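# Insert drive module under blue light and latch it

## Task

Push the drive module fully into the slot in the drive row beneath the blue light, then push its latch handle down until it sits locked and flat. It only counts if module and latch stay put on their own, with no help from the robot; afterwards release it and move the grippers away.

## Robot and tools

Robot: two arms, left_arm and right_arm, each with six revolute joints and a parallel gripper. In the shared world frame the origin sits on the table surface midway between the arms, +z is up, +x points out across the table, and left_arm is mounted on the +y side. The arm names do not tell you which side of a camera image an arm appears on.

execute_actions takes {"actions": [...]} holding at most one item. An empty list sends nothing and just reports the state, with pictures. An item with "rows" is a motion: rows is a list of 1 to 15 rows, "steps" is 6 to 15 (default 15), each step lasts 1/30 s, one row is used per step and the final row repeats to fill the remaining steps. An item with only "steps" (up to 300) is a wait that commands nothing. Optional "pictures": true attaches camera images to a motion result. A rejected call moves nothing.

Each row is one flat list of 14 numbers covering both arms, always all 14 even if one arm should stay still: left_arm waist, shoulder, elbow, wrist pitch, wrist yaw, wrist roll, opening, then right_arm in the same seven-slot order. The six joint values are absolute target angles in radians, in the same form as the Joint positions line, not offsets. Stated ranges per arm: waist -2.618 to 3.054, shoulder 0.000 to 3.142, elbow 0.000 to 3.142, wrist pitch -1.571 to 1.571, wrist yaw -1.571 to 1.571, wrist roll -2.094 to 2.094. True ends may differ by up to 0.036 rad either way. A target more than 0.036 rad beyond a stated end, and farther out than the joint's last reported angle, gets the whole call refused; a target past the true end is clipped there and the result may print "joint sent to its limit" (possibly about an earlier action). The opening is an absolute value from -1 (shut) to +1 (fully open).

Motion limits: per step each joint target is held within a lead of its measured angle (waist 0.202, shoulder 0.258, elbow 0.238, wrist pitch 0.573, wrist yaw and roll 0.522 rad), and if the targets would shift a gripper more than 70 mm from where it is, the whole arm's targets are pulled back proportionally. So big moves need several calls. Friction may leave a joint up to about 0.031 rad off target, and changes smaller than that may not move it at all.

Arms keep heading to the last row sent until everything has nearly stopped or a step is HELD.

Result lines: left_arm: … | right_arm: … gives each gripper's end_effector_position (metres, world frame) and end_effector_quat_wxyz; this is the point between the finger pads, about 1 cm behind the tips, and can be off, more so at long reach. Fingers point along the gripper's +z and close along its y. Joint positions and Joint velocities list each arm's six joints (rad, rad/s) plus the pad gap (m; 0.094 when fully open). grip_measured is the measured opening on the command scale, each gripper biased by up to about 1 mm. HELD marks steps where your row was partly or fully not sent; "joint command not followed" means a clearance check changed or blocked joint targets. MOTOR HOT appears from 75 °C; OVER-TEMPERATURE FAULT lines report stops (at 90 °C an arm freezes for 10 s; at 100 °C it goes limp and drops).

Gripping: away from ±1 the fingers go to where grip_measured equals your command. To hold something, command about 0.03 below its grip_measured for a firm hold, less for a gentle one. Pads push roughly 50 to 62 N each, less on thin parts under about 2 mm.

zoom_image: {"camera": name, "region": [x0, y0, x1, y1]} in pixels of that camera's latest image, origin top-left, region up to 504 by 504. Cameras (each 504x504): cam_high, cam_low, cam_left_wrist, cam_right_wrist. Calibration (intrinsics K, distortion, T_world_to_cam) is given for projecting world points; fixed cameras may be off by a couple of degrees and under a centimetre, and wrist camera poses follow reported joint angles.

show_instructions takes no arguments and returns the reference images. finished_scene {"scene": n} ends the current scene irrevocably and grades it; pass the current scene's number.

Avoid: dropping or knocking anything off the table, letting the arms collide or press on each other, slamming or shoving hard, and holding loads so long the motors overheat. Brief outside tugs on held parts or pushes on loose ones can happen. Finish with the grippers open and withdrawn, since a module or latch held only by the robot does not count. Faster, smoother, lower-effort motion is better.

Each tool is called after "Call:" as name(argument=value, ...) on one line, values as JSON.

## Session

Call:
execute_actions(actions=[])

Scene clock: 0.00 s of 5300.00 s.
left_arm: end_effector_position=(+0.4925, +0.4385, +0.2827) grip_measured=+1.000 end_effector_quat_wxyz=(+0.176, +0.182, +0.860, +0.443) | right_arm: end_effector_position=(+0.2129, +0.2390, +0.1956) grip_measured=+1.000 end_effector_quat_wxyz=(+0.331, -0.542, +0.534, +0.558)
Joint positions: left_arm=[-0.13   1.882  1.931 -0.999 -0.835  0.597  0.094] | right_arm=[ 0.772  1.971  1.253  0.472 -0.858  0.056  0.094]
Joint velocities: left_arm=[ 0.002 -0.022 -0.027 -0.051  0.007 -0.037  0.   ] | right_arm=[-0.022  0.007  0.007 -0.022  0.007 -0.037  0.   ]
camera_calibration (this result's frames):
cam_left_wrist: T_world_to_cam=[[-0.127324, -0.534488, -0.83553, 0.534298], [-0.989505, 0.126475, 0.0698814, 0.451447], [0.0683229, 0.835659, -0.544982, -0.128186], [0, 0, 0, 1]] pos_world=[0.523496, 0.335599, 0.345016]
cam_right_wrist: T_world_to_cam=[[0.887416, 0.149262, -0.436134, -0.132076], [-0.153185, -0.796869, -0.58441, 0.370623], [-0.434772, 0.585424, -0.68429, 0.18578], [0, 0, 0, 1]] pos_world=[0.254752, 0.206292, 0.28612]

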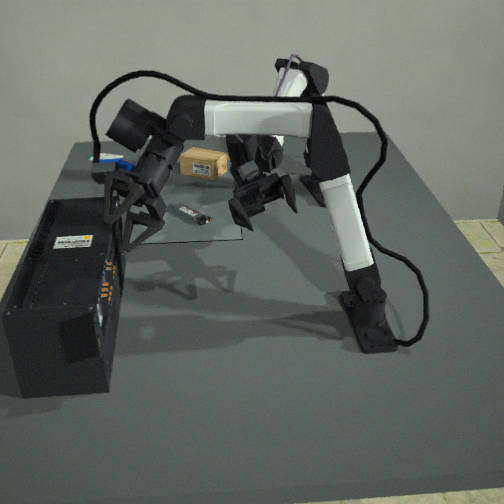

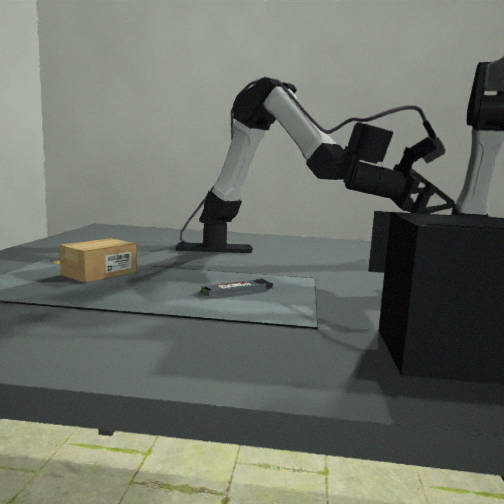

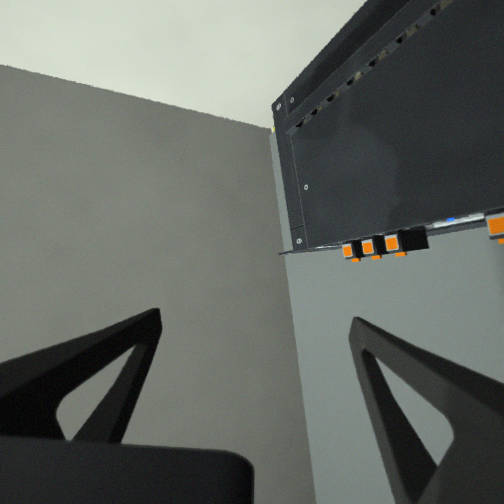

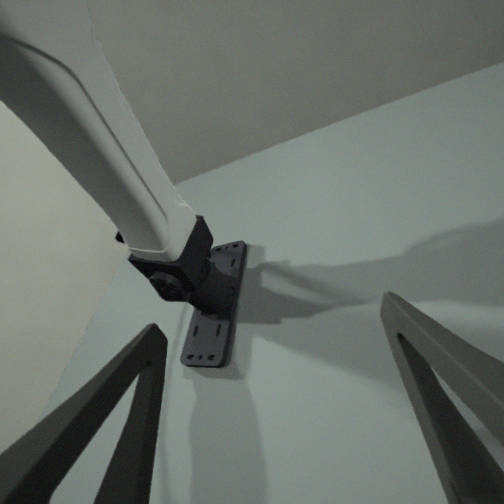

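Call:
zoom_image(camera="cam_high", region=[160,185,240,245])

Call:
zoom_image(camera="cam_low", region=[185,260,285,310])

Call:
zoom_image(camera="cam_left_wrist", region=[324,180,504,290])

Call:
zoom_image(camera="cam_high", region=[60,230,160,330])

Region (160, 185, 240, 245) of cam_high's 504x504 image, scaled by 6.300, with more detail than that image has; it fills the top 378 rows of this view, and the rest is white.

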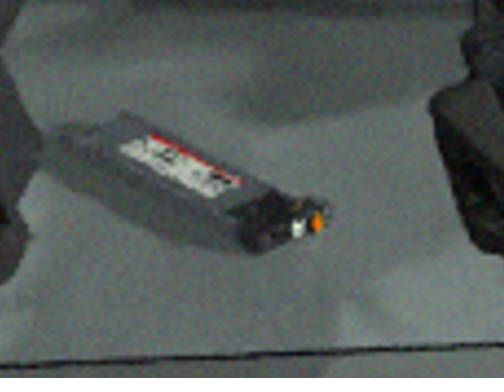

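Region (185, 260, 285, 310) of cam_low's 504x504 image, scaled by 5.040, with more detail than that image has.

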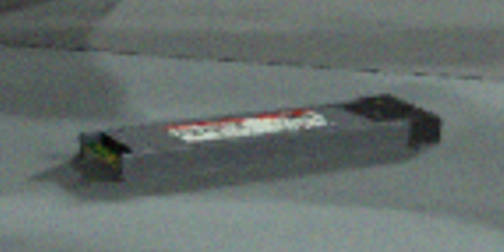

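Region (324, 180, 504, 290) of cam_left_wrist's 504x504 image, scaled by 2.800, with more detail than that image has.

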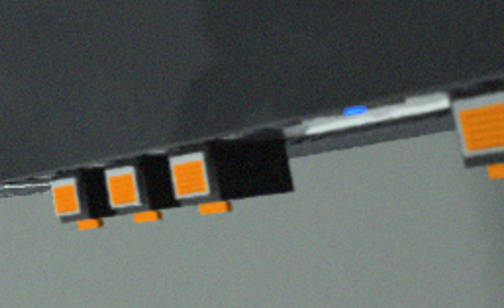

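Region (60, 230, 160, 330) of cam_high's 504x504 image, scaled by 5.040, with more detail than that image has.

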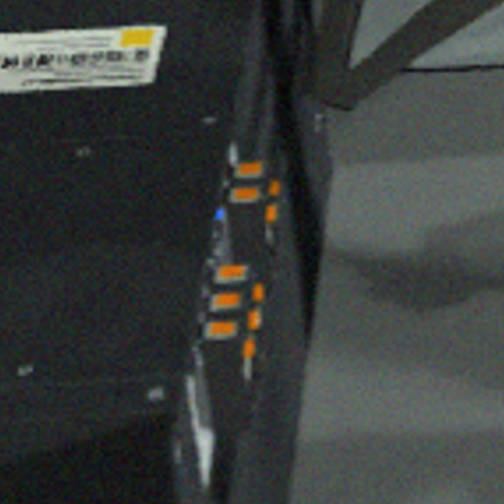

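Call:
execute_actions(actions=[{"rows":[[-0.12,1.86,1.89,-0.97,-0.78,0.56,1,0.73,1.92,1.22,0.4,-0.8,0.05,1],[-0.11,1.84,1.85,-0.93,-0.72,0.52,1,0.69,1.87,1.19,0.33,-0.74,0.05,1],[-0.1,1.82,1.81,-0.9,-0.66,0.48,1,0.65,1.82,1.16,0.26,-0.68,0.04,1],[-0.09,1.8,1.77,-0.87,-0.6,0.44,1,0.61,1.77,1.13,0.19,-0.62,0.04,1],[-0.08,1.78,1.73,-0.84,-0.54,0.4,1,0.57,1.72,1.1,0.12,-0.56,0.03,1],[-0.07,1.76,1.69,-0.81,-0.48,0.36,1,0.53,1.67,1.07,0.05,-0.5,0.03,1],[-0.05,1.74,1.65,-0.77,-0.42,0.32,1,0.48,1.62,1.04,-0.02,-0.44,0.02,1],[-0.04,1.72,1.61,-0.74,-0.36,0.28,1,0.44,1.57,1.01,-0.09,-0.38,0.02,1],[-0.03,1.7,1.57,-0.71,-0.3,0.24,1,0.4,1.52,0.98,-0.16,-0.32,0.01,1],[-0.02,1.68,1.53,-0.68,-0.24,0.2,1,0.36,1.47,0.96,-0.23,-0.26,0,1],[-0.01,1.66,1.49,-0.65,-0.18,0.16,1,0.31,1.42,0.93,-0.3,-0.2,0,1],[0,1.64,1.45,-0.61,-0.12,0.12,1,0.27,1.37,0.91,-0.37,-0.14,0,1],[0.02,1.62,1.41,-0.58,-0.06,0.08,1,0.22,1.33,0.89,-0.39,-0.08,0,1],[0.03,1.6,1.37,-0.55,0,0.04,1,0.18,1.29,0.87,-0.39,-0.02,0,1],[0.04,1.58,1.33,-0.51,0.01,-0.01,1,0.13,1.25,0.85,-0.39,0.01,-0.01,1]],"steps":15}])

Call:
execute_actions(actions=[{"steps":22}], pictures=true)

Scene clock: 2.03 s of 5300.00 s.
left_arm: end_effector_position=(+0.4808, +0.4303, +0.2244) grip_measured=+1.000 end_effector_quat_wxyz=(+0.246, +0.116, +0.915, +0.298) | right_arm: end_effector_position=(+0.3192, +0.1153, +0.1912) grip_measured=+1.000 end_effector_quat_wxyz=(+0.382, -0.410, +0.715, +0.418)
Joint positions: left_arm=[-0.06   1.76   1.65  -0.84  -0.529  0.392  0.094] | right_arm=[ 0.514  1.683  1.074  0.158 -0.602  0.042  0.094]
Joint velocities: left_arm=[ 0.427 -0.564 -1.189  0.711  1.414 -0.989  0.   ] | right_arm=[-1.184 -1.311 -0.647 -1.326  1.223 -0.139  0.   ]
Steps of this call (steps 1 to 52: nothing new was sent; steps 53 to 61: the first 9 steps of this action). Readings (joint positions):
53: left_arm=[-0.130 1.882 1.928 -0.996 -0.830 0.592] | right_arm=[0.770 1.967 1.251 0.465 -0.852 0.055]
54: left_arm=[-0.129 1.876 1.912 -0.983 -0.815 0.581] | right_arm=[0.762 1.953 1.239 0.444 -0.837 0.055]
56: left_arm=[-0.120 1.850 1.851 -0.949 -0.756 0.542] | right_arm=[0.718 1.892 1.189 0.369 -0.786 0.052]
60: left_arm=[-0.075 1.779 1.690 -0.865 -0.579 0.425] | right_arm=[0.557 1.727 1.096 0.202 -0.644 0.045]
61: the state above

Scene clock: 2.77 s of 5300.00 s.
left_arm: end_effector_position=(+0.4815, +0.3881, +0.1968) grip_measured=+1.000 end_effector_quat_wxyz=(+0.378, -0.030, +0.925, +0.016) | right_arm: end_effector_position=(+0.3607, -0.1540, +0.1545) grip_measured=+1.000 end_effector_quat_wxyz=(+0.384, -0.145, +0.910, +0.066)
Joint positions: left_arm=[ 0.035  1.605  1.345 -0.534 -0.009  0.001  0.094] | right_arm=[ 0.127  1.257  0.862 -0.377 -0.012 -0.001  0.094]
Joint velocities: left_arm=[-0.022 -0.007 -0.012  0.037  0.037 -0.037  0.   ] | right_arm=[ 0.002  0.007  0.002 -0.051  0.051  0.066  0.   ]
Kept back: nothing.
Steps of this call (steps 1 to 6: the last 6 steps of your previous action; steps 7 to 22: the robot went on to your last target). Readings (joint positions):
1: left_arm=[-0.046 1.741 1.610 -0.813 -0.477 0.356] | right_arm=[0.472 1.637 1.053 0.112 -0.560 0.038]
2: left_arm=[-0.033 1.721 1.569 -0.786 -0.423 0.320] | right_arm=[0.432 1.591 1.031 0.067 -0.517 0.035]
4: left_arm=[-0.010 1.679 1.490 -0.727 -0.312 0.245] | right_arm=[0.355 1.504 0.991 -0.024 -0.432 0.031]
8: left_arm=[0.030 1.610 1.359 -0.626 -0.133 0.105] | right_arm=[0.202 1.345 0.913 -0.170 -0.252 0.020]
22: the state above
camera_calibration (this result's frames):
cam_left_wrist: T_world_to_cam=[[0.0994583, -0.994995, -0.0096285, 0.341134], [-0.93354, -0.0899575, -0.347002, 0.592108], [0.344399, 0.0435008, -0.937815, 0.119747], [0, 0, 0, 1]] pos_world=[0.477587, 0.387482, 0.321048]
cam_right_wrist: T_world_to_cam=[[0.155411, -0.975756, -0.154101, -0.175248], [-0.9847, -0.140571, -0.102981, 0.382691], [0.0788224, 0.167748, -0.982674, 0.24852], [0, 0, 0, 1]] pos_world=[0.384482, -0.158892, 0.256618]

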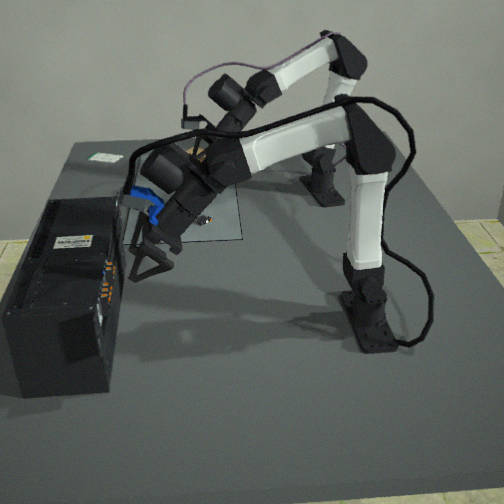

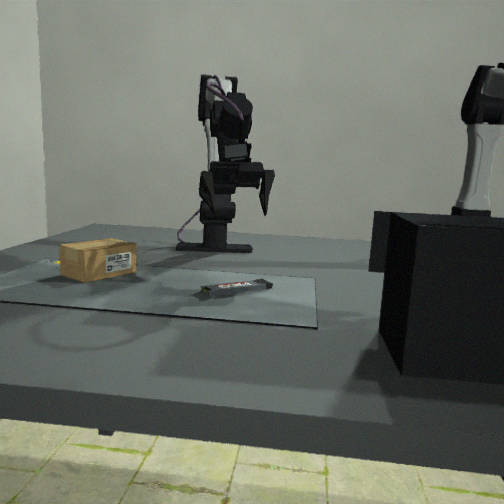

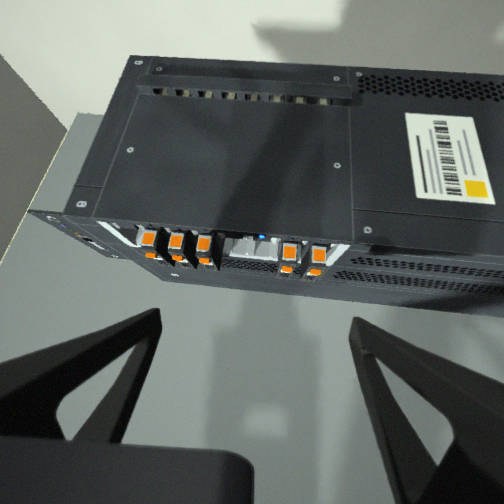

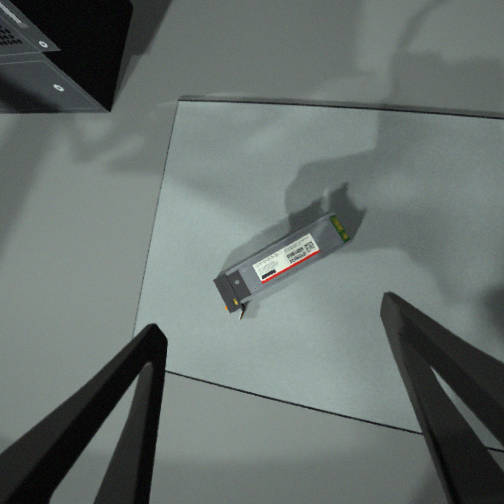

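Call:
zoom_image(camera="cam_right_wrist", region=[200,190,368,330])

Call:
zoom_image(camera="cam_left_wrist", region=[120,200,360,300])

Region (200, 190, 368, 330) of cam_right_wrist's 504x504 image, scaled by 3.000, with more detail than that image has.

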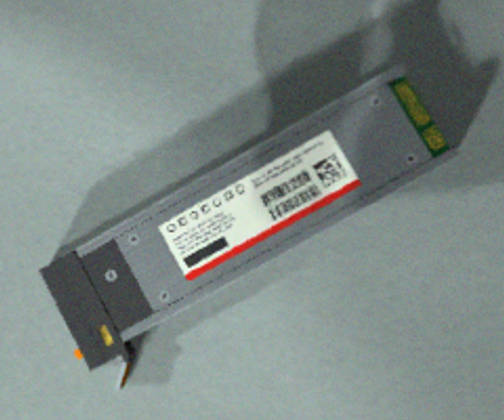

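Region (120, 200, 360, 300) of cam_left_wrist's 504x504 image, scaled by 2.100, with more detail than that image has; it fills the top 210 rows of this view, and the rest is white.

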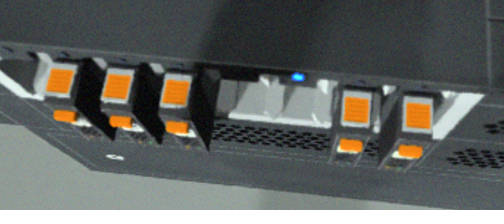

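Call:
execute_actions(actions=[{"rows":[[-0.01,1.6,1.31,-0.48,-0.03,0.05,1,0.12,1.3,0.93,-0.46,0.01,0.08,0.9],[-0.05,1.59,1.28,-0.43,-0.06,0.1,0.9,0.115,1.36,1,-0.53,0.01,0.16,0.8],[-0.1,1.59,1.25,-0.38,-0.1,0.16,0.8,0.11,1.42,1.07,-0.6,0.01,0.24,0.7],[-0.14,1.58,1.22,-0.33,-0.13,0.21,0.7,0.105,1.48,1.14,-0.67,0.01,0.32,0.6],[-0.18,1.58,1.19,-0.28,-0.16,0.26,0.6,0.1,1.54,1.21,-0.74,0.01,0.4,0.5],[-0.23,1.57,1.16,-0.22,-0.19,0.31,0.5,0.095,1.6,1.28,-0.81,0.01,0.48,0.4],[-0.27,1.57,1.13,-0.17,-0.22,0.37,0.4,0.09,1.66,1.34,-0.88,0.01,0.56,0.3],[-0.32,1.56,1.1,-0.12,-0.26,0.42,0.3,0.085,1.72,1.4,-0.95,0.01,0.64,0.3],[-0.36,1.56,1.07,-0.07,-0.29,0.47,0.2,0.08,1.78,1.46,-1.01,0.01,0.72,0.3],[-0.4,1.55,1.04,-0.02,-0.32,0.52,0.1,0.075,1.84,1.52,-1.07,0.01,0.8,0.3],[-0.45,1.55,1.01,0.03,-0.35,0.58,0,0.07,1.9,1.58,-1.13,0.01,0.88,0.3],[-0.49,1.54,0.98,0.08,-0.38,0.63,-0.1,0.065,1.96,1.64,-1.19,0.01,0.96,0.3],[-0.54,1.54,0.95,0.14,-0.42,0.68,-0.2,0.06,2.02,1.7,-1.23,0.01,1.04,0.3],[-0.58,1.53,0.92,0.19,-0.45,0.73,-0.2,0.053,2.08,1.76,-1.25,0.01,1.12,0.3],[-0.63,1.53,0.89,0.24,-0.48,0.79,-0.2,0.047,2.125,1.805,-1.25,0.01,1.15,0.3]],"steps":15}])

Call:
execute_actions(actions=[{"rows":[[-0.67,1.52,0.86,0.29,-0.51,0.84,-0.2,0.047,2.125,1.805,-1.25,0.01,1.15,0.3],[-0.72,1.52,0.83,0.35,-0.55,0.89,-0.2,0.047,2.125,1.805,-1.25,0.01,1.15,0.3],[-0.76,1.51,0.8,0.4,-0.58,0.94,-0.2,0.047,2.125,1.805,-1.25,0.01,1.15,0.3],[-0.81,1.51,0.77,0.45,-0.61,1,-0.2,0.047,2.125,1.805,-1.25,0.01,1.15,0.3],[-0.85,1.5,0.74,0.5,-0.64,1.05,-0.2,0.047,2.125,1.805,-1.25,0.01,1.15,0.3],[-0.9,1.5,0.71,0.56,-0.67,1.1,-0.2,0.047,2.125,1.805,-1.25,0.01,1.15,0.3],[-0.94,1.49,0.68,0.61,-0.71,1.15,-0.2,0.047,2.125,1.805,-1.25,0.01,1.15,0.3],[-0.98,1.49,0.65,0.66,-0.74,1.21,-0.2,0.047,2.125,1.805,-1.25,0.01,1.15,0.3],[-1.03,1.48,0.62,0.71,-0.77,1.26,-0.2,0.047,2.125,1.805,-1.25,0.01,1.15,0.3],[-1.07,1.48,0.59,0.77,-0.8,1.31,-0.2,0.047,2.125,1.805,-1.25,0.01,1.15,0.3],[-1.12,1.47,0.56,0.82,-0.83,1.36,-0.2,0.047,2.125,1.805,-1.25,0.01,1.15,0.3],[-1.16,1.47,0.53,0.87,-0.87,1.42,-0.2,0.047,2.125,1.805,-1.25,0.01,1.15,0.3],[-1.2,1.46,0.5,0.92,-0.9,1.47,-0.2,0.047,2.125,1.805,-1.25,0.01,1.15,0.3],[-1.25,1.455,0.47,0.98,-0.93,1.52,-0.2,0.047,2.125,1.805,-1.25,0.01,1.15,0.3],[-1.29,1.45,0.445,1.035,-0.965,1.58,-0.2,0.047,2.125,1.805,-1.25,0.01,1.15,0.3]],"steps":15}])

Call:
execute_actions(actions=[{"steps":8}], pictures=true)

Scene clock: 5.87 s of 5300.00 s.
left_arm: end_effector_position=(+0.4760, +0.2712, +0.1597) grip_measured=+0.251 end_effector_quat_wxyz=(+0.407, +0.204, +0.887, +0.078) | right_arm: end_effector_position=(+0.4161, -0.1500, +0.1504) grip_measured=+0.305 end_effector_quat_wxyz=(+0.246, +0.065, +0.963, +0.092)
Joint positions: left_arm=[-0.281  1.597  1.135 -0.267 -0.164  0.272  0.059] | right_arm=[ 0.099  1.653  1.357 -0.744 -0.003  0.419  0.061]
Joint velocities: left_arm=[-1.355 -0.085 -0.911  1.165 -0.755  1.267 -0.101] | right_arm=[-0.159  1.717  1.819 -1.56  -0.007  2.029 -0.005]
Steps of this call (steps 1 to 30: the robot went on to your last target; steps 31 to 84: nothing new was sent; steps 85 to 93: the first 9 steps of this action). Readings (joint positions):
85: left_arm=[0.031 1.605 1.342 -0.525 -0.008 0.003] | right_arm=[0.127 1.260 0.871 -0.397 -0.003 0.009]
86: left_arm=[0.020 1.605 1.332 -0.509 -0.019 0.018] | right_arm=[0.127 1.277 0.897 -0.430 -0.003 0.033]
88: left_arm=[-0.039 1.602 1.291 -0.454 -0.055 0.071] | right_arm=[0.123 1.358 1.007 -0.512 -0.003 0.114]
92: left_arm=[-0.232 1.599 1.167 -0.308 -0.140 0.227] | right_arm=[0.104 1.594 1.293 -0.692 -0.003 0.350]
93: the state above

Scene clock: 6.37 s of 5300.00 s.
left_arm: end_effector_position=(+0.3594, +0.0862, +0.1632) grip_measured=-0.198 end_effector_quat_wxyz=(+0.531, +0.551, +0.581, +0.278) | right_arm: end_effector_position=(+0.4149, -0.1713, +0.0576) grip_measured=+0.302 end_effector_quat_wxyz=(-0.005, +0.421, +0.907, -0.003)
Joint positions: left_arm=[-0.951  1.516  0.688  0.475 -0.618  1.031  0.038] | right_arm=[ 0.051  2.148  1.783 -1.218 -0.001  1.104  0.061]
Joint velocities: left_arm=[-1.204 -0.149 -0.842  1.458 -0.93   1.473  0.   ] | right_arm=[ 0.012  0.007  0.046 -0.139 -0.007  0.212  0.   ]
Steps of this call (steps 1 to 6: the last 6 steps of your previous action; steps 7 to 15: the first 9 steps of this action). Readings (joint positions):
7: left_arm=[-0.592 1.559 0.926 0.061 -0.366 0.617] | right_arm=[0.063 2.071 1.745 -1.095 -0.003 0.915]
8: left_arm=[-0.637 1.553 0.897 0.112 -0.398 0.668] | right_arm=[0.058 2.107 1.765 -1.114 -0.002 0.960]
10: left_arm=[-0.728 1.542 0.838 0.216 -0.461 0.771] | right_arm=[0.052 2.142 1.772 -1.153 -0.002 1.026]
14: left_arm=[-0.907 1.522 0.718 0.424 -0.586 0.979] | right_arm=[0.051 2.148 1.780 -1.212 -0.001 1.095]
15: the state above

Scene clock: 6.63 s of 5300.00 s.
left_arm: end_effector_position=(+0.2664, +0.0565, +0.1745) grip_measured=-0.198 end_effector_quat_wxyz=(+0.565, +0.607, +0.422, +0.366) | right_arm: end_effector_position=(+0.4110, -0.1722, +0.0584) grip_measured=+0.302 end_effector_quat_wxyz=(-0.011, +0.435, +0.900, -0.008)
Joint positions: left_arm=[-1.276  1.477  0.469  0.864 -0.855  1.428  0.038] | right_arm=[ 0.051  2.148  1.786 -1.237 -0.001  1.135  0.061]
Joint velocities: left_arm=[-0.505 -0.061 -0.344  0.886 -0.593  0.96   0.   ] | right_arm=[-0.002  0.012 -0.012 -0.037 -0.066  0.022 -0.   ]
Kept back: nothing.
Steps of this call (steps 1 to 6: the last 6 steps of your previous action; steps 7 to 8: the robot went on to your last target). Readings (joint positions):
1: left_arm=[-0.995 1.512 0.658 0.527 -0.650 1.084] | right_arm=[0.051 2.148 1.785 -1.222 -0.001 1.112]
2: left_arm=[-1.039 1.506 0.628 0.579 -0.681 1.135] | right_arm=[0.051 2.148 1.786 -1.225 -0.001 1.118]
4: left_arm=[-1.127 1.496 0.568 0.682 -0.745 1.241] | right_arm=[0.051 2.148 1.786 -1.231 -0.001 1.126]
8: the state above
camera_calibration (this result's frames):
cam_left_wrist: T_world_to_cam=[[-0.0852098, -0.0250308, -0.996049, 0.19897], [-0.037654, 0.999051, -0.0218851, -0.00327885], [0.995651, 0.0356404, -0.0860714, -0.13436], [0, 0, 0, 1]] pos_world=[0.150606, 0.0130448, 0.186548]
cam_right_wrist: T_world_to_cam=[[-0.898648, -0.43693, 0.0390383, 0.299067], [-0.315402, 0.70541, 0.634758, 0.24726], [-0.304883, 0.558111, -0.771724, 0.365789], [0, 0, 0, 1]] pos_world=[0.458265, -0.247899, 0.113663]

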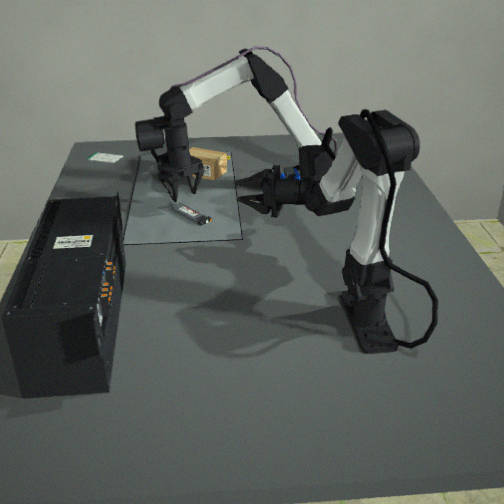

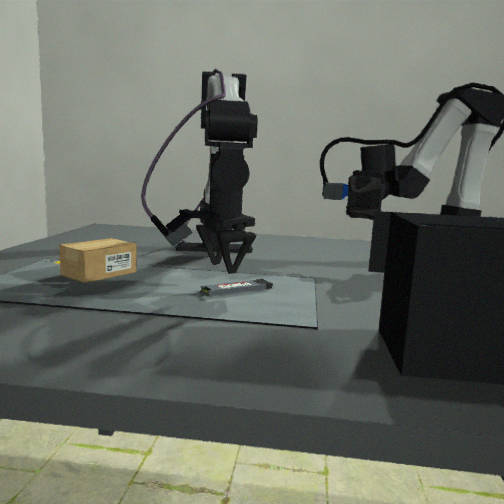

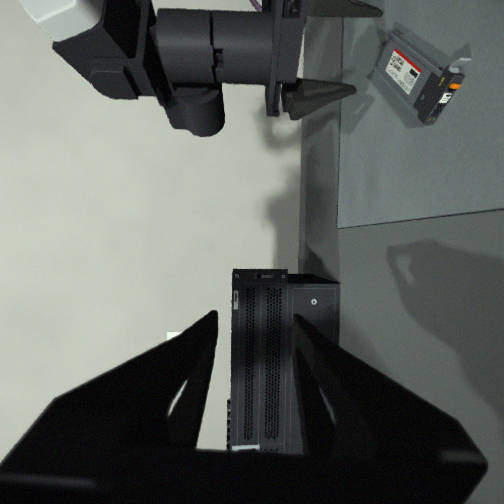

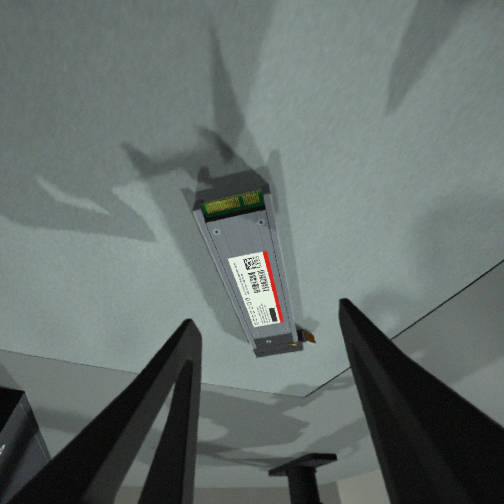

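Call:
execute_actions(actions=[{"rows":[[-1.29,1.45,0.445,1.035,-0.965,1.58,-0.2,0.06,2.15,1.765,-1.19,0.01,1.15,0.3],[-1.29,1.45,0.445,1.035,-0.965,1.58,-0.2,0.063,2.155,1.755,-1.16,0.01,1.15,0.3],[-1.29,1.45,0.445,1.035,-0.965,1.58,-0.2,0.063,2.16,1.742,-1.13,0.01,1.15,0.3],[-1.29,1.45,0.445,1.035,-0.965,1.58,-0.2,0.063,2.165,1.729,-1.1,0.01,1.15,0.3],[-1.29,1.45,0.445,1.035,-0.965,1.58,-0.2,0.063,2.165,1.716,-1.075,0.01,1.15,0.3],[-1.29,1.45,0.445,1.035,-0.965,1.58,-0.2,0.063,2.165,1.703,-1.055,0.01,1.15,0.3],[-1.29,1.45,0.445,1.035,-0.965,1.58,-0.2,0.063,2.165,1.69,-1.055,0.01,1.15,0.3],[-1.29,1.45,0.445,1.035,-0.965,1.58,-0.2,0.063,2.165,1.68,-1.055,0.01,1.15,0.3],[-1.29,1.45,0.445,1.035,-0.965,1.58,-0.2,0.063,2.165,1.67,-1.055,0.01,1.15,0.3]],"steps":15}])

Call:
execute_actions(actions=[{"steps":10}], pictures=true)

Scene clock: 7.50 s of 5300.00 s.
left_arm: end_effector_position=(+0.2683, +0.0692, +0.2007) grip_measured=-0.198 end_effector_quat_wxyz=(+0.572, +0.571, +0.417, +0.417) | right_arm: end_effector_position=(+0.4195, -0.1702, +0.0378) grip_measured=+0.302 end_effector_quat_wxyz=(+0.008, +0.438, +0.899, +0.007)
Joint positions: left_arm=[-1.288  1.471  0.459  1.014 -0.951  1.572  0.038] | right_arm=[ 0.051  2.148  1.703 -1.105 -0.001  1.142  0.061]
Joint velocities: left_arm=[-0.012 -0.012  0.012 -0.037 -0.037 -0.037 -0.001] | right_arm=[-0.042  0.017 -0.359  0.286 -0.007  0.022 -0.   ]
Steps of this call (steps 1 to 17: the robot went on to your last target; steps 18 to 26: the first 9 steps of this action). Readings (joint positions):
18: left_arm=[-1.288 1.471 0.459 1.012 -0.949 1.570] | right_arm=[0.051 2.148 1.785 -1.237 -0.001 1.142]
19: left_arm=[-1.288 1.471 0.459 1.012 -0.950 1.570] | right_arm=[0.051 2.148 1.781 -1.226 -0.001 1.142]
21: left_arm=[-1.288 1.471 0.459 1.013 -0.950 1.571] | right_arm=[0.051 2.148 1.766 -1.190 -0.001 1.142]
25: left_arm=[-1.288 1.471 0.459 1.014 -0.951 1.572] | right_arm=[0.051 2.148 1.715 -1.116 -0.001 1.142]
26: the state above

Scene clock: 7.83 s of 5300.00 s.
left_arm: end_effector_position=(+0.2683, +0.0692, +0.2007) grip_measured=-0.198 end_effector_quat_wxyz=(+0.572, +0.571, +0.417, +0.417) | right_arm: end_effector_position=(+0.4211, -0.1698, +0.0293) grip_measured=+0.302 end_effector_quat_wxyz=(+0.010, +0.438, +0.899, +0.009)
Joint positions: left_arm=[-1.288  1.471  0.459  1.014 -0.951  1.572  0.038] | right_arm=[ 0.051  2.156  1.683 -1.071 -0.001  1.142  0.061]
Joint velocities: left_arm=[ 0.017 -0.017 -0.002 -0.022 -0.051 -0.007  0.001] | right_arm=[-0.002 -0.007 -0.017  0.022  0.007 -0.022 -0.001]
Kept back: nothing.
Steps of this call (steps 1 to 6: the last 6 steps of your previous action; steps 7 to 10: the robot went on to your last target). Readings (joint positions):
1: left_arm=[-1.288 1.471 0.459 1.014 -0.951 1.572] | right_arm=[0.051 2.148 1.694 -1.098 -0.001 1.142]
2: left_arm=[-1.288 1.471 0.459 1.014 -0.951 1.572] | right_arm=[0.051 2.150 1.688 -1.093 -0.001 1.142]
4: left_arm=[-1.288 1.471 0.459 1.014 -0.951 1.572] | right_arm=[0.051 2.154 1.683 -1.085 -0.001 1.142]
8: left_arm=[-1.288 1.471 0.459 1.014 -0.951 1.572] | right_arm=[0.051 2.156 1.683 -1.074 -0.001 1.142]
10: the state above
camera_calibration (this result's frames):
cam_left_wrist: T_world_to_cam=[[0.0176654, -0.0288968, -0.999426, 0.198884], [-0.111272, 0.993316, -0.0306869, 0.00663298], [0.993633, 0.11175, 0.014332, -0.159308], [0, 0, 0, 1]] pos_world=[0.155519, 0.0169612, 0.201257]
cam_right_wrist: T_world_to_cam=[[-0.902122, -0.431246, -0.0142365, 0.31429], [-0.3443, 0.69957, 0.626146, 0.27865], [-0.260063, 0.569762, -0.779576, 0.328386], [0, 0, 0, 1]] pos_world=[0.464869, -0.246501, 0.0860006]

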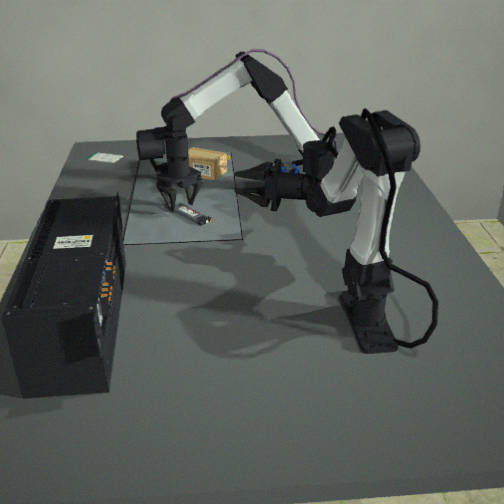

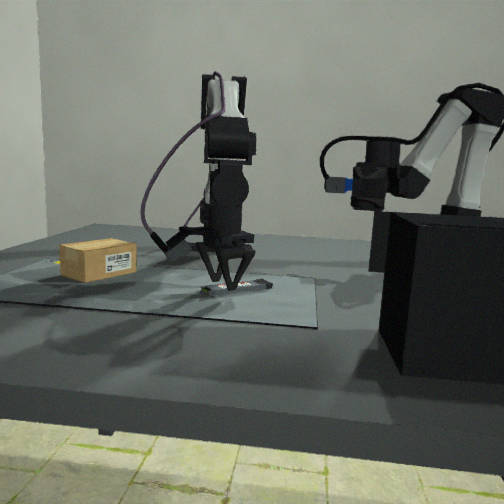

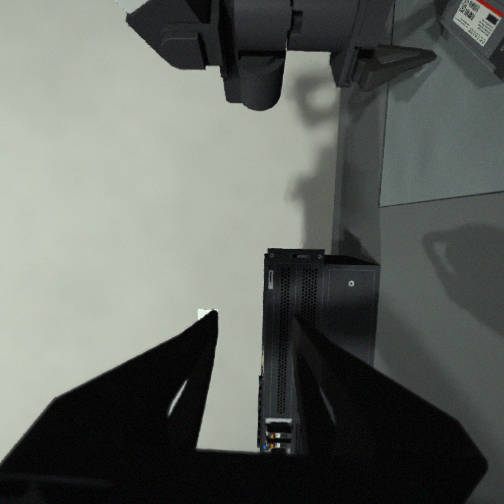

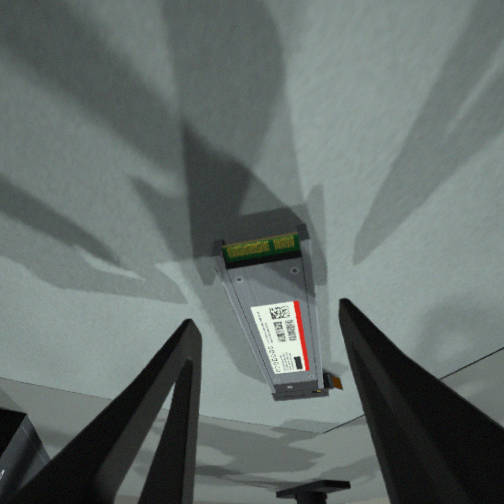

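Call:
execute_actions(actions=[{"rows":[[-1.29,1.45,0.445,1.035,-0.965,1.58,-0.2,0.063,2.156,1.66,-1.04,0.01,1.15,0.3],[-1.29,1.45,0.445,1.035,-0.965,1.58,-0.2,0.063,2.156,1.65,-1.025,0.01,1.15,0.3],[-1.29,1.45,0.445,1.035,-0.965,1.58,-0.2,0.063,2.156,1.64,-1.015,0.01,1.15,0.3],[-1.29,1.45,0.445,1.035,-0.965,1.58,-0.2,0.063,2.156,1.63,-1.015,0.01,1.15,0.3],[-1.29,1.45,0.445,1.035,-0.965,1.58,-0.2,0.063,2.156,1.62,-1.015,0.01,1.15,0.3]],"steps":15}])

Call:
execute_actions(actions=[{"steps":6}], pictures=true)

Call:
zoom_image(camera="cam_low", region=[185,250,285,310])

Scene clock: 8.43 s of 5300.00 s.
left_arm: end_effector_position=(+0.2683, +0.0692, +0.2007) grip_measured=-0.198 end_effector_quat_wxyz=(+0.572, +0.571, +0.417, +0.417) | right_arm: end_effector_position=(+0.4152, -0.1712, +0.0173) grip_measured=+0.302 end_effector_quat_wxyz=(+0.005, +0.438, +0.899, +0.005)
Joint positions: left_arm=[-1.288  1.471  0.459  1.014 -0.951  1.572  0.038] | right_arm=[ 0.051  2.156  1.634 -1.034 -0.001  1.142  0.061]
Joint velocities: left_arm=[-0.002 -0.007 -0.022  0.007 -0.081  0.066 -0.001] | right_arm=[-0.002 -0.002 -0.002  0.007 -0.007  0.007  0.002]
Steps of this call (steps 1 to 9: the robot went on to your last target; steps 10 to 18: the first 9 steps of this action). Readings (joint positions):
10: left_arm=[-1.288 1.471 0.459 1.014 -0.951 1.572] | right_arm=[0.051 2.156 1.682 -1.064 -0.001 1.142]
11: left_arm=[-1.288 1.471 0.459 1.014 -0.951 1.572] | right_arm=[0.051 2.156 1.679 -1.059 -0.001 1.142]
13: left_arm=[-1.288 1.471 0.459 1.014 -0.951 1.572] | right_arm=[0.051 2.156 1.665 -1.043 -0.001 1.142]
17: left_arm=[-1.288 1.471 0.459 1.014 -0.951 1.572] | right_arm=[0.051 2.156 1.634 -1.035 -0.001 1.142]
18: the state above

Scene clock: 8.63 s of 5300.00 s.
left_arm: end_effector_position=(+0.2683, +0.0692, +0.2007) grip_measured=-0.198 end_effector_quat_wxyz=(+0.572, +0.571, +0.417, +0.417) | right_arm: end_effector_position=(+0.4163, -0.1703, +0.0173) grip_measured=+0.302 end_effector_quat_wxyz=(+0.008, +0.438, +0.899, +0.006)
Joint positions: left_arm=[-1.288  1.471  0.459  1.014 -0.951  1.572  0.038] | right_arm=[ 0.053  2.156  1.634 -1.028  0.     1.142  0.061]
Joint velocities: left_arm=[-0.002 -0.007 -0.012  0.051 -0.051 -0.007  0.   ] | right_arm=[ 0.017  0.002 -0.007  0.037  0.037  0.022  0.001]
Kept back: nothing.
Steps of this call (steps 1 to 6: the last 6 steps of your previous action). Readings (joint positions):
1: left_arm=[-1.288 1.471 0.459 1.014 -0.951 1.572] | right_arm=[0.051 2.156 1.634 -1.032 -0.001 1.142]
2: left_arm=[-1.288 1.471 0.459 1.014 -0.951 1.572] | right_arm=[0.051 2.156 1.634 -1.031 -0.001 1.142]
4: left_arm=[-1.288 1.471 0.459 1.014 -0.951 1.572] | right_arm=[0.052 2.156 1.634 -1.029 -0.001 1.142]
6: the state above
camera_calibration (this result's frames):
cam_left_wrist: T_world_to_cam=[[0.0176654, -0.0288968, -0.999426, 0.198884], [-0.111272, 0.993316, -0.0306869, 0.00663298], [0.993633, 0.11175, 0.014332, -0.159308], [0, 0, 0, 1]] pos_world=[0.155519, 0.0169612, 0.201257]
cam_right_wrist: T_world_to_cam=[[-0.901378, -0.432966, -0.00757774, 0.308913], [-0.341884, 0.700798, 0.626097, 0.283996], [-0.265768, 0.566941, -0.779708, 0.31998], [0, 0, 0, 1]] pos_world=[0.460581, -0.246684, 0.0740228]

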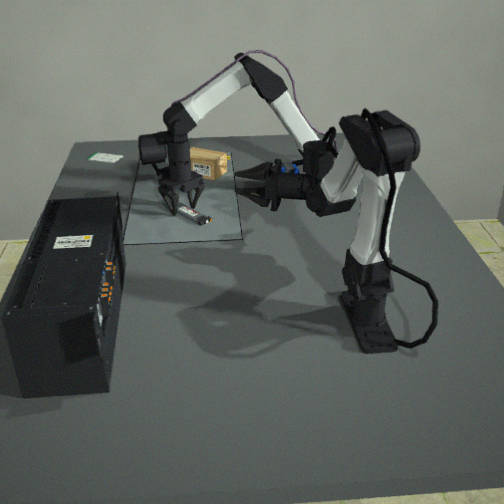

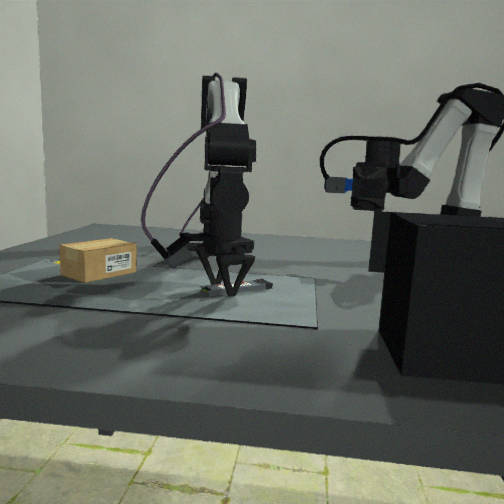

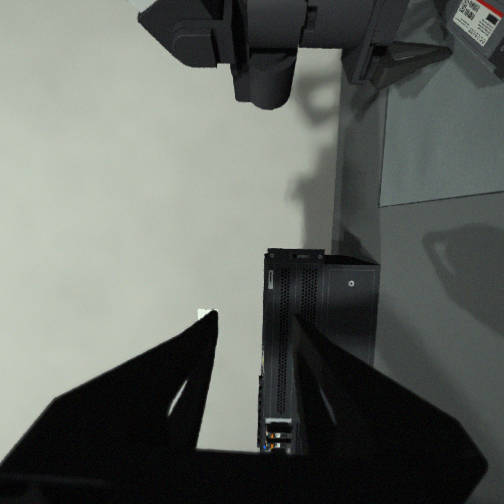

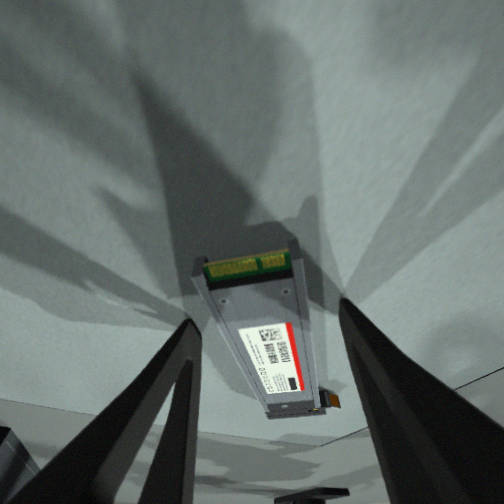

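Region (185, 250, 285, 310) of cam_low's 504x504 image, scaled by 5.040, with more detail than that image has; it fills the top 302 rows of this view, and the rest is white.

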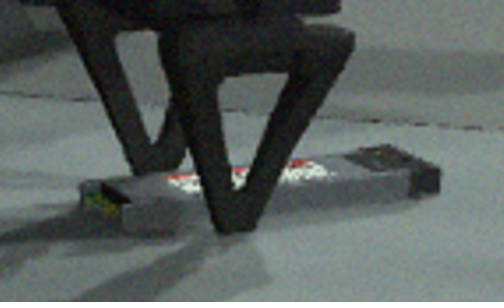

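Call:
execute_actions(actions=[{"rows":[[-1.29,1.45,0.445,1.035,-0.965,1.58,-0.2,0.063,2.176,1.63,-1.015,0.01,1.15,0.2],[-1.29,1.45,0.445,1.035,-0.965,1.58,-0.2,0.063,2.176,1.63,-1.015,0.01,1.15,0.1],[-1.29,1.45,0.445,1.035,-0.965,1.58,-0.2,0.063,2.176,1.63,-1.015,0.01,1.15,0]],"steps":14}])

Call:
execute_actions(actions=[{"rows":[[-1.29,1.45,0.445,1.035,-0.965,1.58,-0.2,0.063,2.165,1.63,-1.015,0.01,1.15,-0.08],[-1.29,1.45,0.445,1.035,-0.965,1.58,-0.2,0.063,2.165,1.63,-1.015,0.01,1.15,-0.15],[-1.29,1.45,0.445,1.035,-0.965,1.58,-0.2,0.063,2.165,1.63,-1.015,0.01,1.15,-0.21],[-1.29,1.45,0.445,1.035,-0.965,1.58,-0.2,0.063,2.165,1.63,-1.015,0.01,1.15,-0.26],[-1.29,1.45,0.445,1.035,-0.965,1.58,-0.2,0.063,2.165,1.63,-1.015,0.01,1.15,-0.3],[-1.29,1.45,0.445,1.035,-0.965,1.58,-0.2,0.063,2.165,1.63,-1.015,0.01,1.15,-0.33]],"steps":15}])

Scene clock: 9.27 s of 5300.00 s.
left_arm: end_effector_position=(+0.2683, +0.0692, +0.2007) grip_measured=-0.198 end_effector_quat_wxyz=(+0.572, +0.571, +0.417, +0.417) | right_arm: end_effector_position=(+0.4168, -0.1697, +0.0174) grip_measured=+0.002 end_effector_quat_wxyz=(+0.009, +0.437, +0.899, +0.007)
Joint positions: left_arm=[-1.288  1.471  0.459  1.014 -0.951  1.572  0.038] | right_arm=[ 0.054  2.156  1.634 -1.026  0.     1.142  0.047]
Joint velocities: left_arm=[ 0.002 -0.002  0.012  0.022 -0.037 -0.007  0.   ] | right_arm=[-0.007 -0.012  0.002 -0.022  0.095  0.007  0.001]
Steps of this call (steps 1 to 11: the robot went on to your last target; steps 12 to 19: the first 8 steps of this action). Readings (joint positions):
12: left_arm=[-1.288 1.471 0.459 1.014 -0.951 1.572] | right_arm=[0.054 2.156 1.634 -1.026 0.000 1.142]
13: left_arm=[-1.288 1.471 0.459 1.014 -0.951 1.572] | right_arm=[0.054 2.156 1.634 -1.026 0.000 1.142]
15: left_arm=[-1.288 1.471 0.459 1.014 -0.951 1.572] | right_arm=[0.054 2.156 1.634 -1.026 0.000 1.142]
19: the state above

Scene clock: 9.77 s of 5300.00 s.
left_arm: end_effector_position=(+0.2683, +0.0693, +0.2007) grip_measured=-0.198 end_effector_quat_wxyz=(+0.572, +0.571, +0.417, +0.417) | right_arm: end_effector_position=(+0.4168, -0.1697, +0.0174) grip_measured=-0.298 end_effector_quat_wxyz=(+0.009, +0.437, +0.899, +0.007)
Joint positions: left_arm=[-1.288  1.471  0.459  1.014 -0.951  1.572  0.038] | right_arm=[ 0.054  2.156  1.634 -1.026  0.     1.142  0.033]
Joint velocities: left_arm=[ 0.002 -0.012  0.017  0.081  0.037 -0.007 -0.   ] | right_arm=[ 0.002 -0.007 -0.012 -0.037  0.007  0.081 -0.001]
Steps of this call (steps 1 to 6: the last 6 steps of your previous action; steps 7 to 15: the first 9 steps of this action). Readings (joint positions):
7: left_arm=[-1.288 1.471 0.459 1.014 -0.951 1.572] | right_arm=[0.054 2.156 1.634 -1.026 0.000 1.142]
8: left_arm=[-1.288 1.471 0.459 1.014 -0.951 1.572] | right_arm=[0.054 2.156 1.634 -1.026 0.000 1.142]
10: left_arm=[-1.288 1.471 0.459 1.014 -0.951 1.572] | right_arm=[0.054 2.156 1.634 -1.026 0.000 1.142]
14: left_arm=[-1.288 1.471 0.459 1.014 -0.951 1.572] | right_arm=[0.054 2.156 1.634 -1.026 0.000 1.142]
15: the state above

Call:
execute_actions(actions=[{"rows":[[-1.29,1.45,0.445,1.035,-0.965,1.58,-0.2,0.063,2.165,1.63,-1.015,0.01,1.15,-0.15],[-1.29,1.45,0.445,1.035,-0.965,1.58,-0.2,0.063,2.165,1.63,-1.015,0.01,1.15,-0.15],[-1.29,1.45,0.445,1.035,-0.965,1.58,-0.2,0.063,2.19,1.63,-1.015,0.01,1.15,-0.15],[-1.29,1.45,0.445,1.035,-0.965,1.58,-0.2,0.063,2.19,1.63,-1.015,0.01,1.15,-0.15],[-1.29,1.45,0.445,1.035,-0.965,1.58,-0.2,0.063,2.178,1.63,-1.015,0.01,1.15,-0.15]],"steps":15}], pictures=true)

Call:
zoom_image(camera="cam_low", region=[185,250,285,310])

Scene clock: 10.33 s of 5300.00 s.
left_arm: end_effector_position=(+0.2683, +0.0693, +0.2007) grip_measured=-0.198 end_effector_quat_wxyz=(+0.572, +0.571, +0.417, +0.417) | right_arm: end_effector_position=(+0.4167, -0.1697, +0.0166) grip_measured=-0.152 end_effector_quat_wxyz=(+0.008, +0.437, +0.899, +0.006)
Joint positions: left_arm=[-1.288  1.471  0.459  1.014 -0.951  1.572  0.038] | right_arm=[ 0.054  2.158  1.634 -1.025  0.     1.143  0.04 ]
Joint velocities: left_arm=[-0.017 -0.002 -0.022 -0.066 -0.022  0.037 -0.001] | right_arm=[ 0.007  0.002 -0.022 -0.066  0.022  0.081 -0.001]
Steps of this call (steps 1 to 6: the last 6 steps of your previous action; steps 7 to 8: the robot went on to your last target; steps 9 to 17: the first 9 steps of this action). Readings (joint positions):
9: left_arm=[-1.288 1.471 0.459 1.014 -0.951 1.572] | right_arm=[0.054 2.156 1.634 -1.025 0.000 1.143]
10: left_arm=[-1.288 1.471 0.459 1.014 -0.951 1.572] | right_arm=[0.054 2.156 1.634 -1.025 0.000 1.143]
12: left_arm=[-1.288 1.471 0.459 1.014 -0.951 1.572] | right_arm=[0.054 2.158 1.634 -1.025 0.000 1.143]
16: left_arm=[-1.288 1.471 0.459 1.014 -0.951 1.572] | right_arm=[0.054 2.158 1.634 -1.025 0.000 1.143]
17: the state above
camera_calibration (this result's frames):
cam_left_wrist: T_world_to_cam=[[0.0176756, -0.0288904, -0.999426, 0.198882], [-0.111651, 0.993274, -0.0306871, 0.00667784], [0.99359, 0.112129, 0.014331, -0.15935], [0, 0, 0, 1]] pos_world=[0.155558, 0.0169806, 0.201257]
cam_right_wrist: T_world_to_cam=[[-0.901044, -0.433649, -0.00824557, 0.309211], [-0.342932, 0.700655, 0.625684, 0.284645], [-0.26555, 0.566597, -0.780033, 0.31907], [0, 0, 0, 1]] pos_world=[0.460955, -0.246133, 0.0733368]

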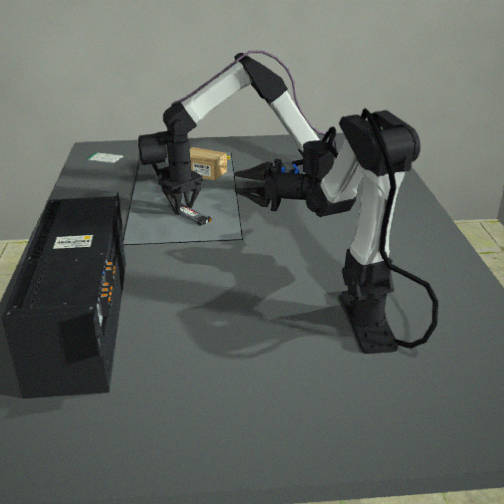

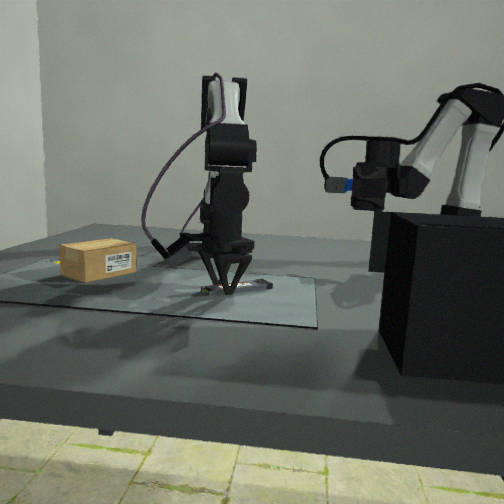

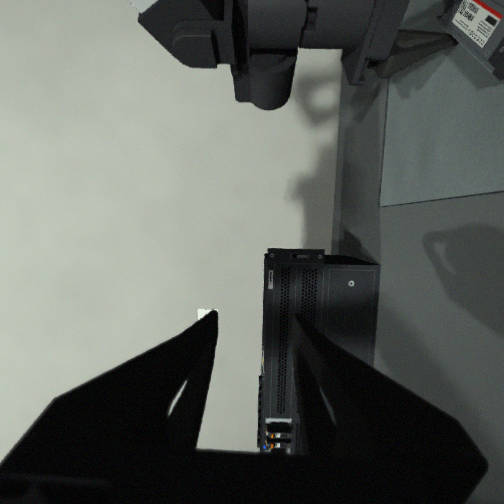

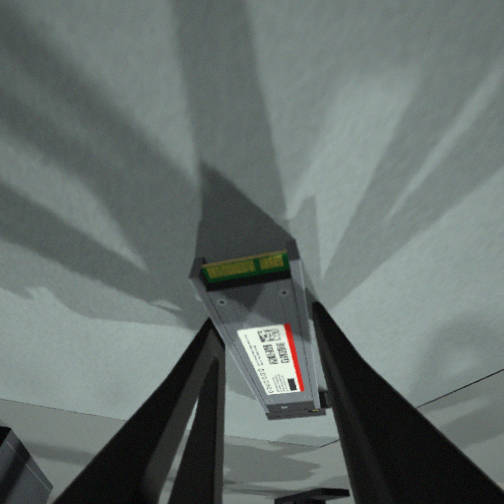

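Region (185, 250, 285, 310) of cam_low's 504x504 image, scaled by 5.040, with more detail than that image has; it fills the top 302 rows of this view, and the rest is white.

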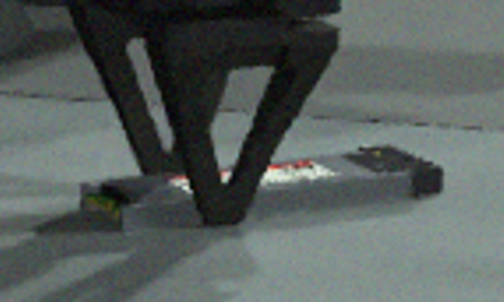

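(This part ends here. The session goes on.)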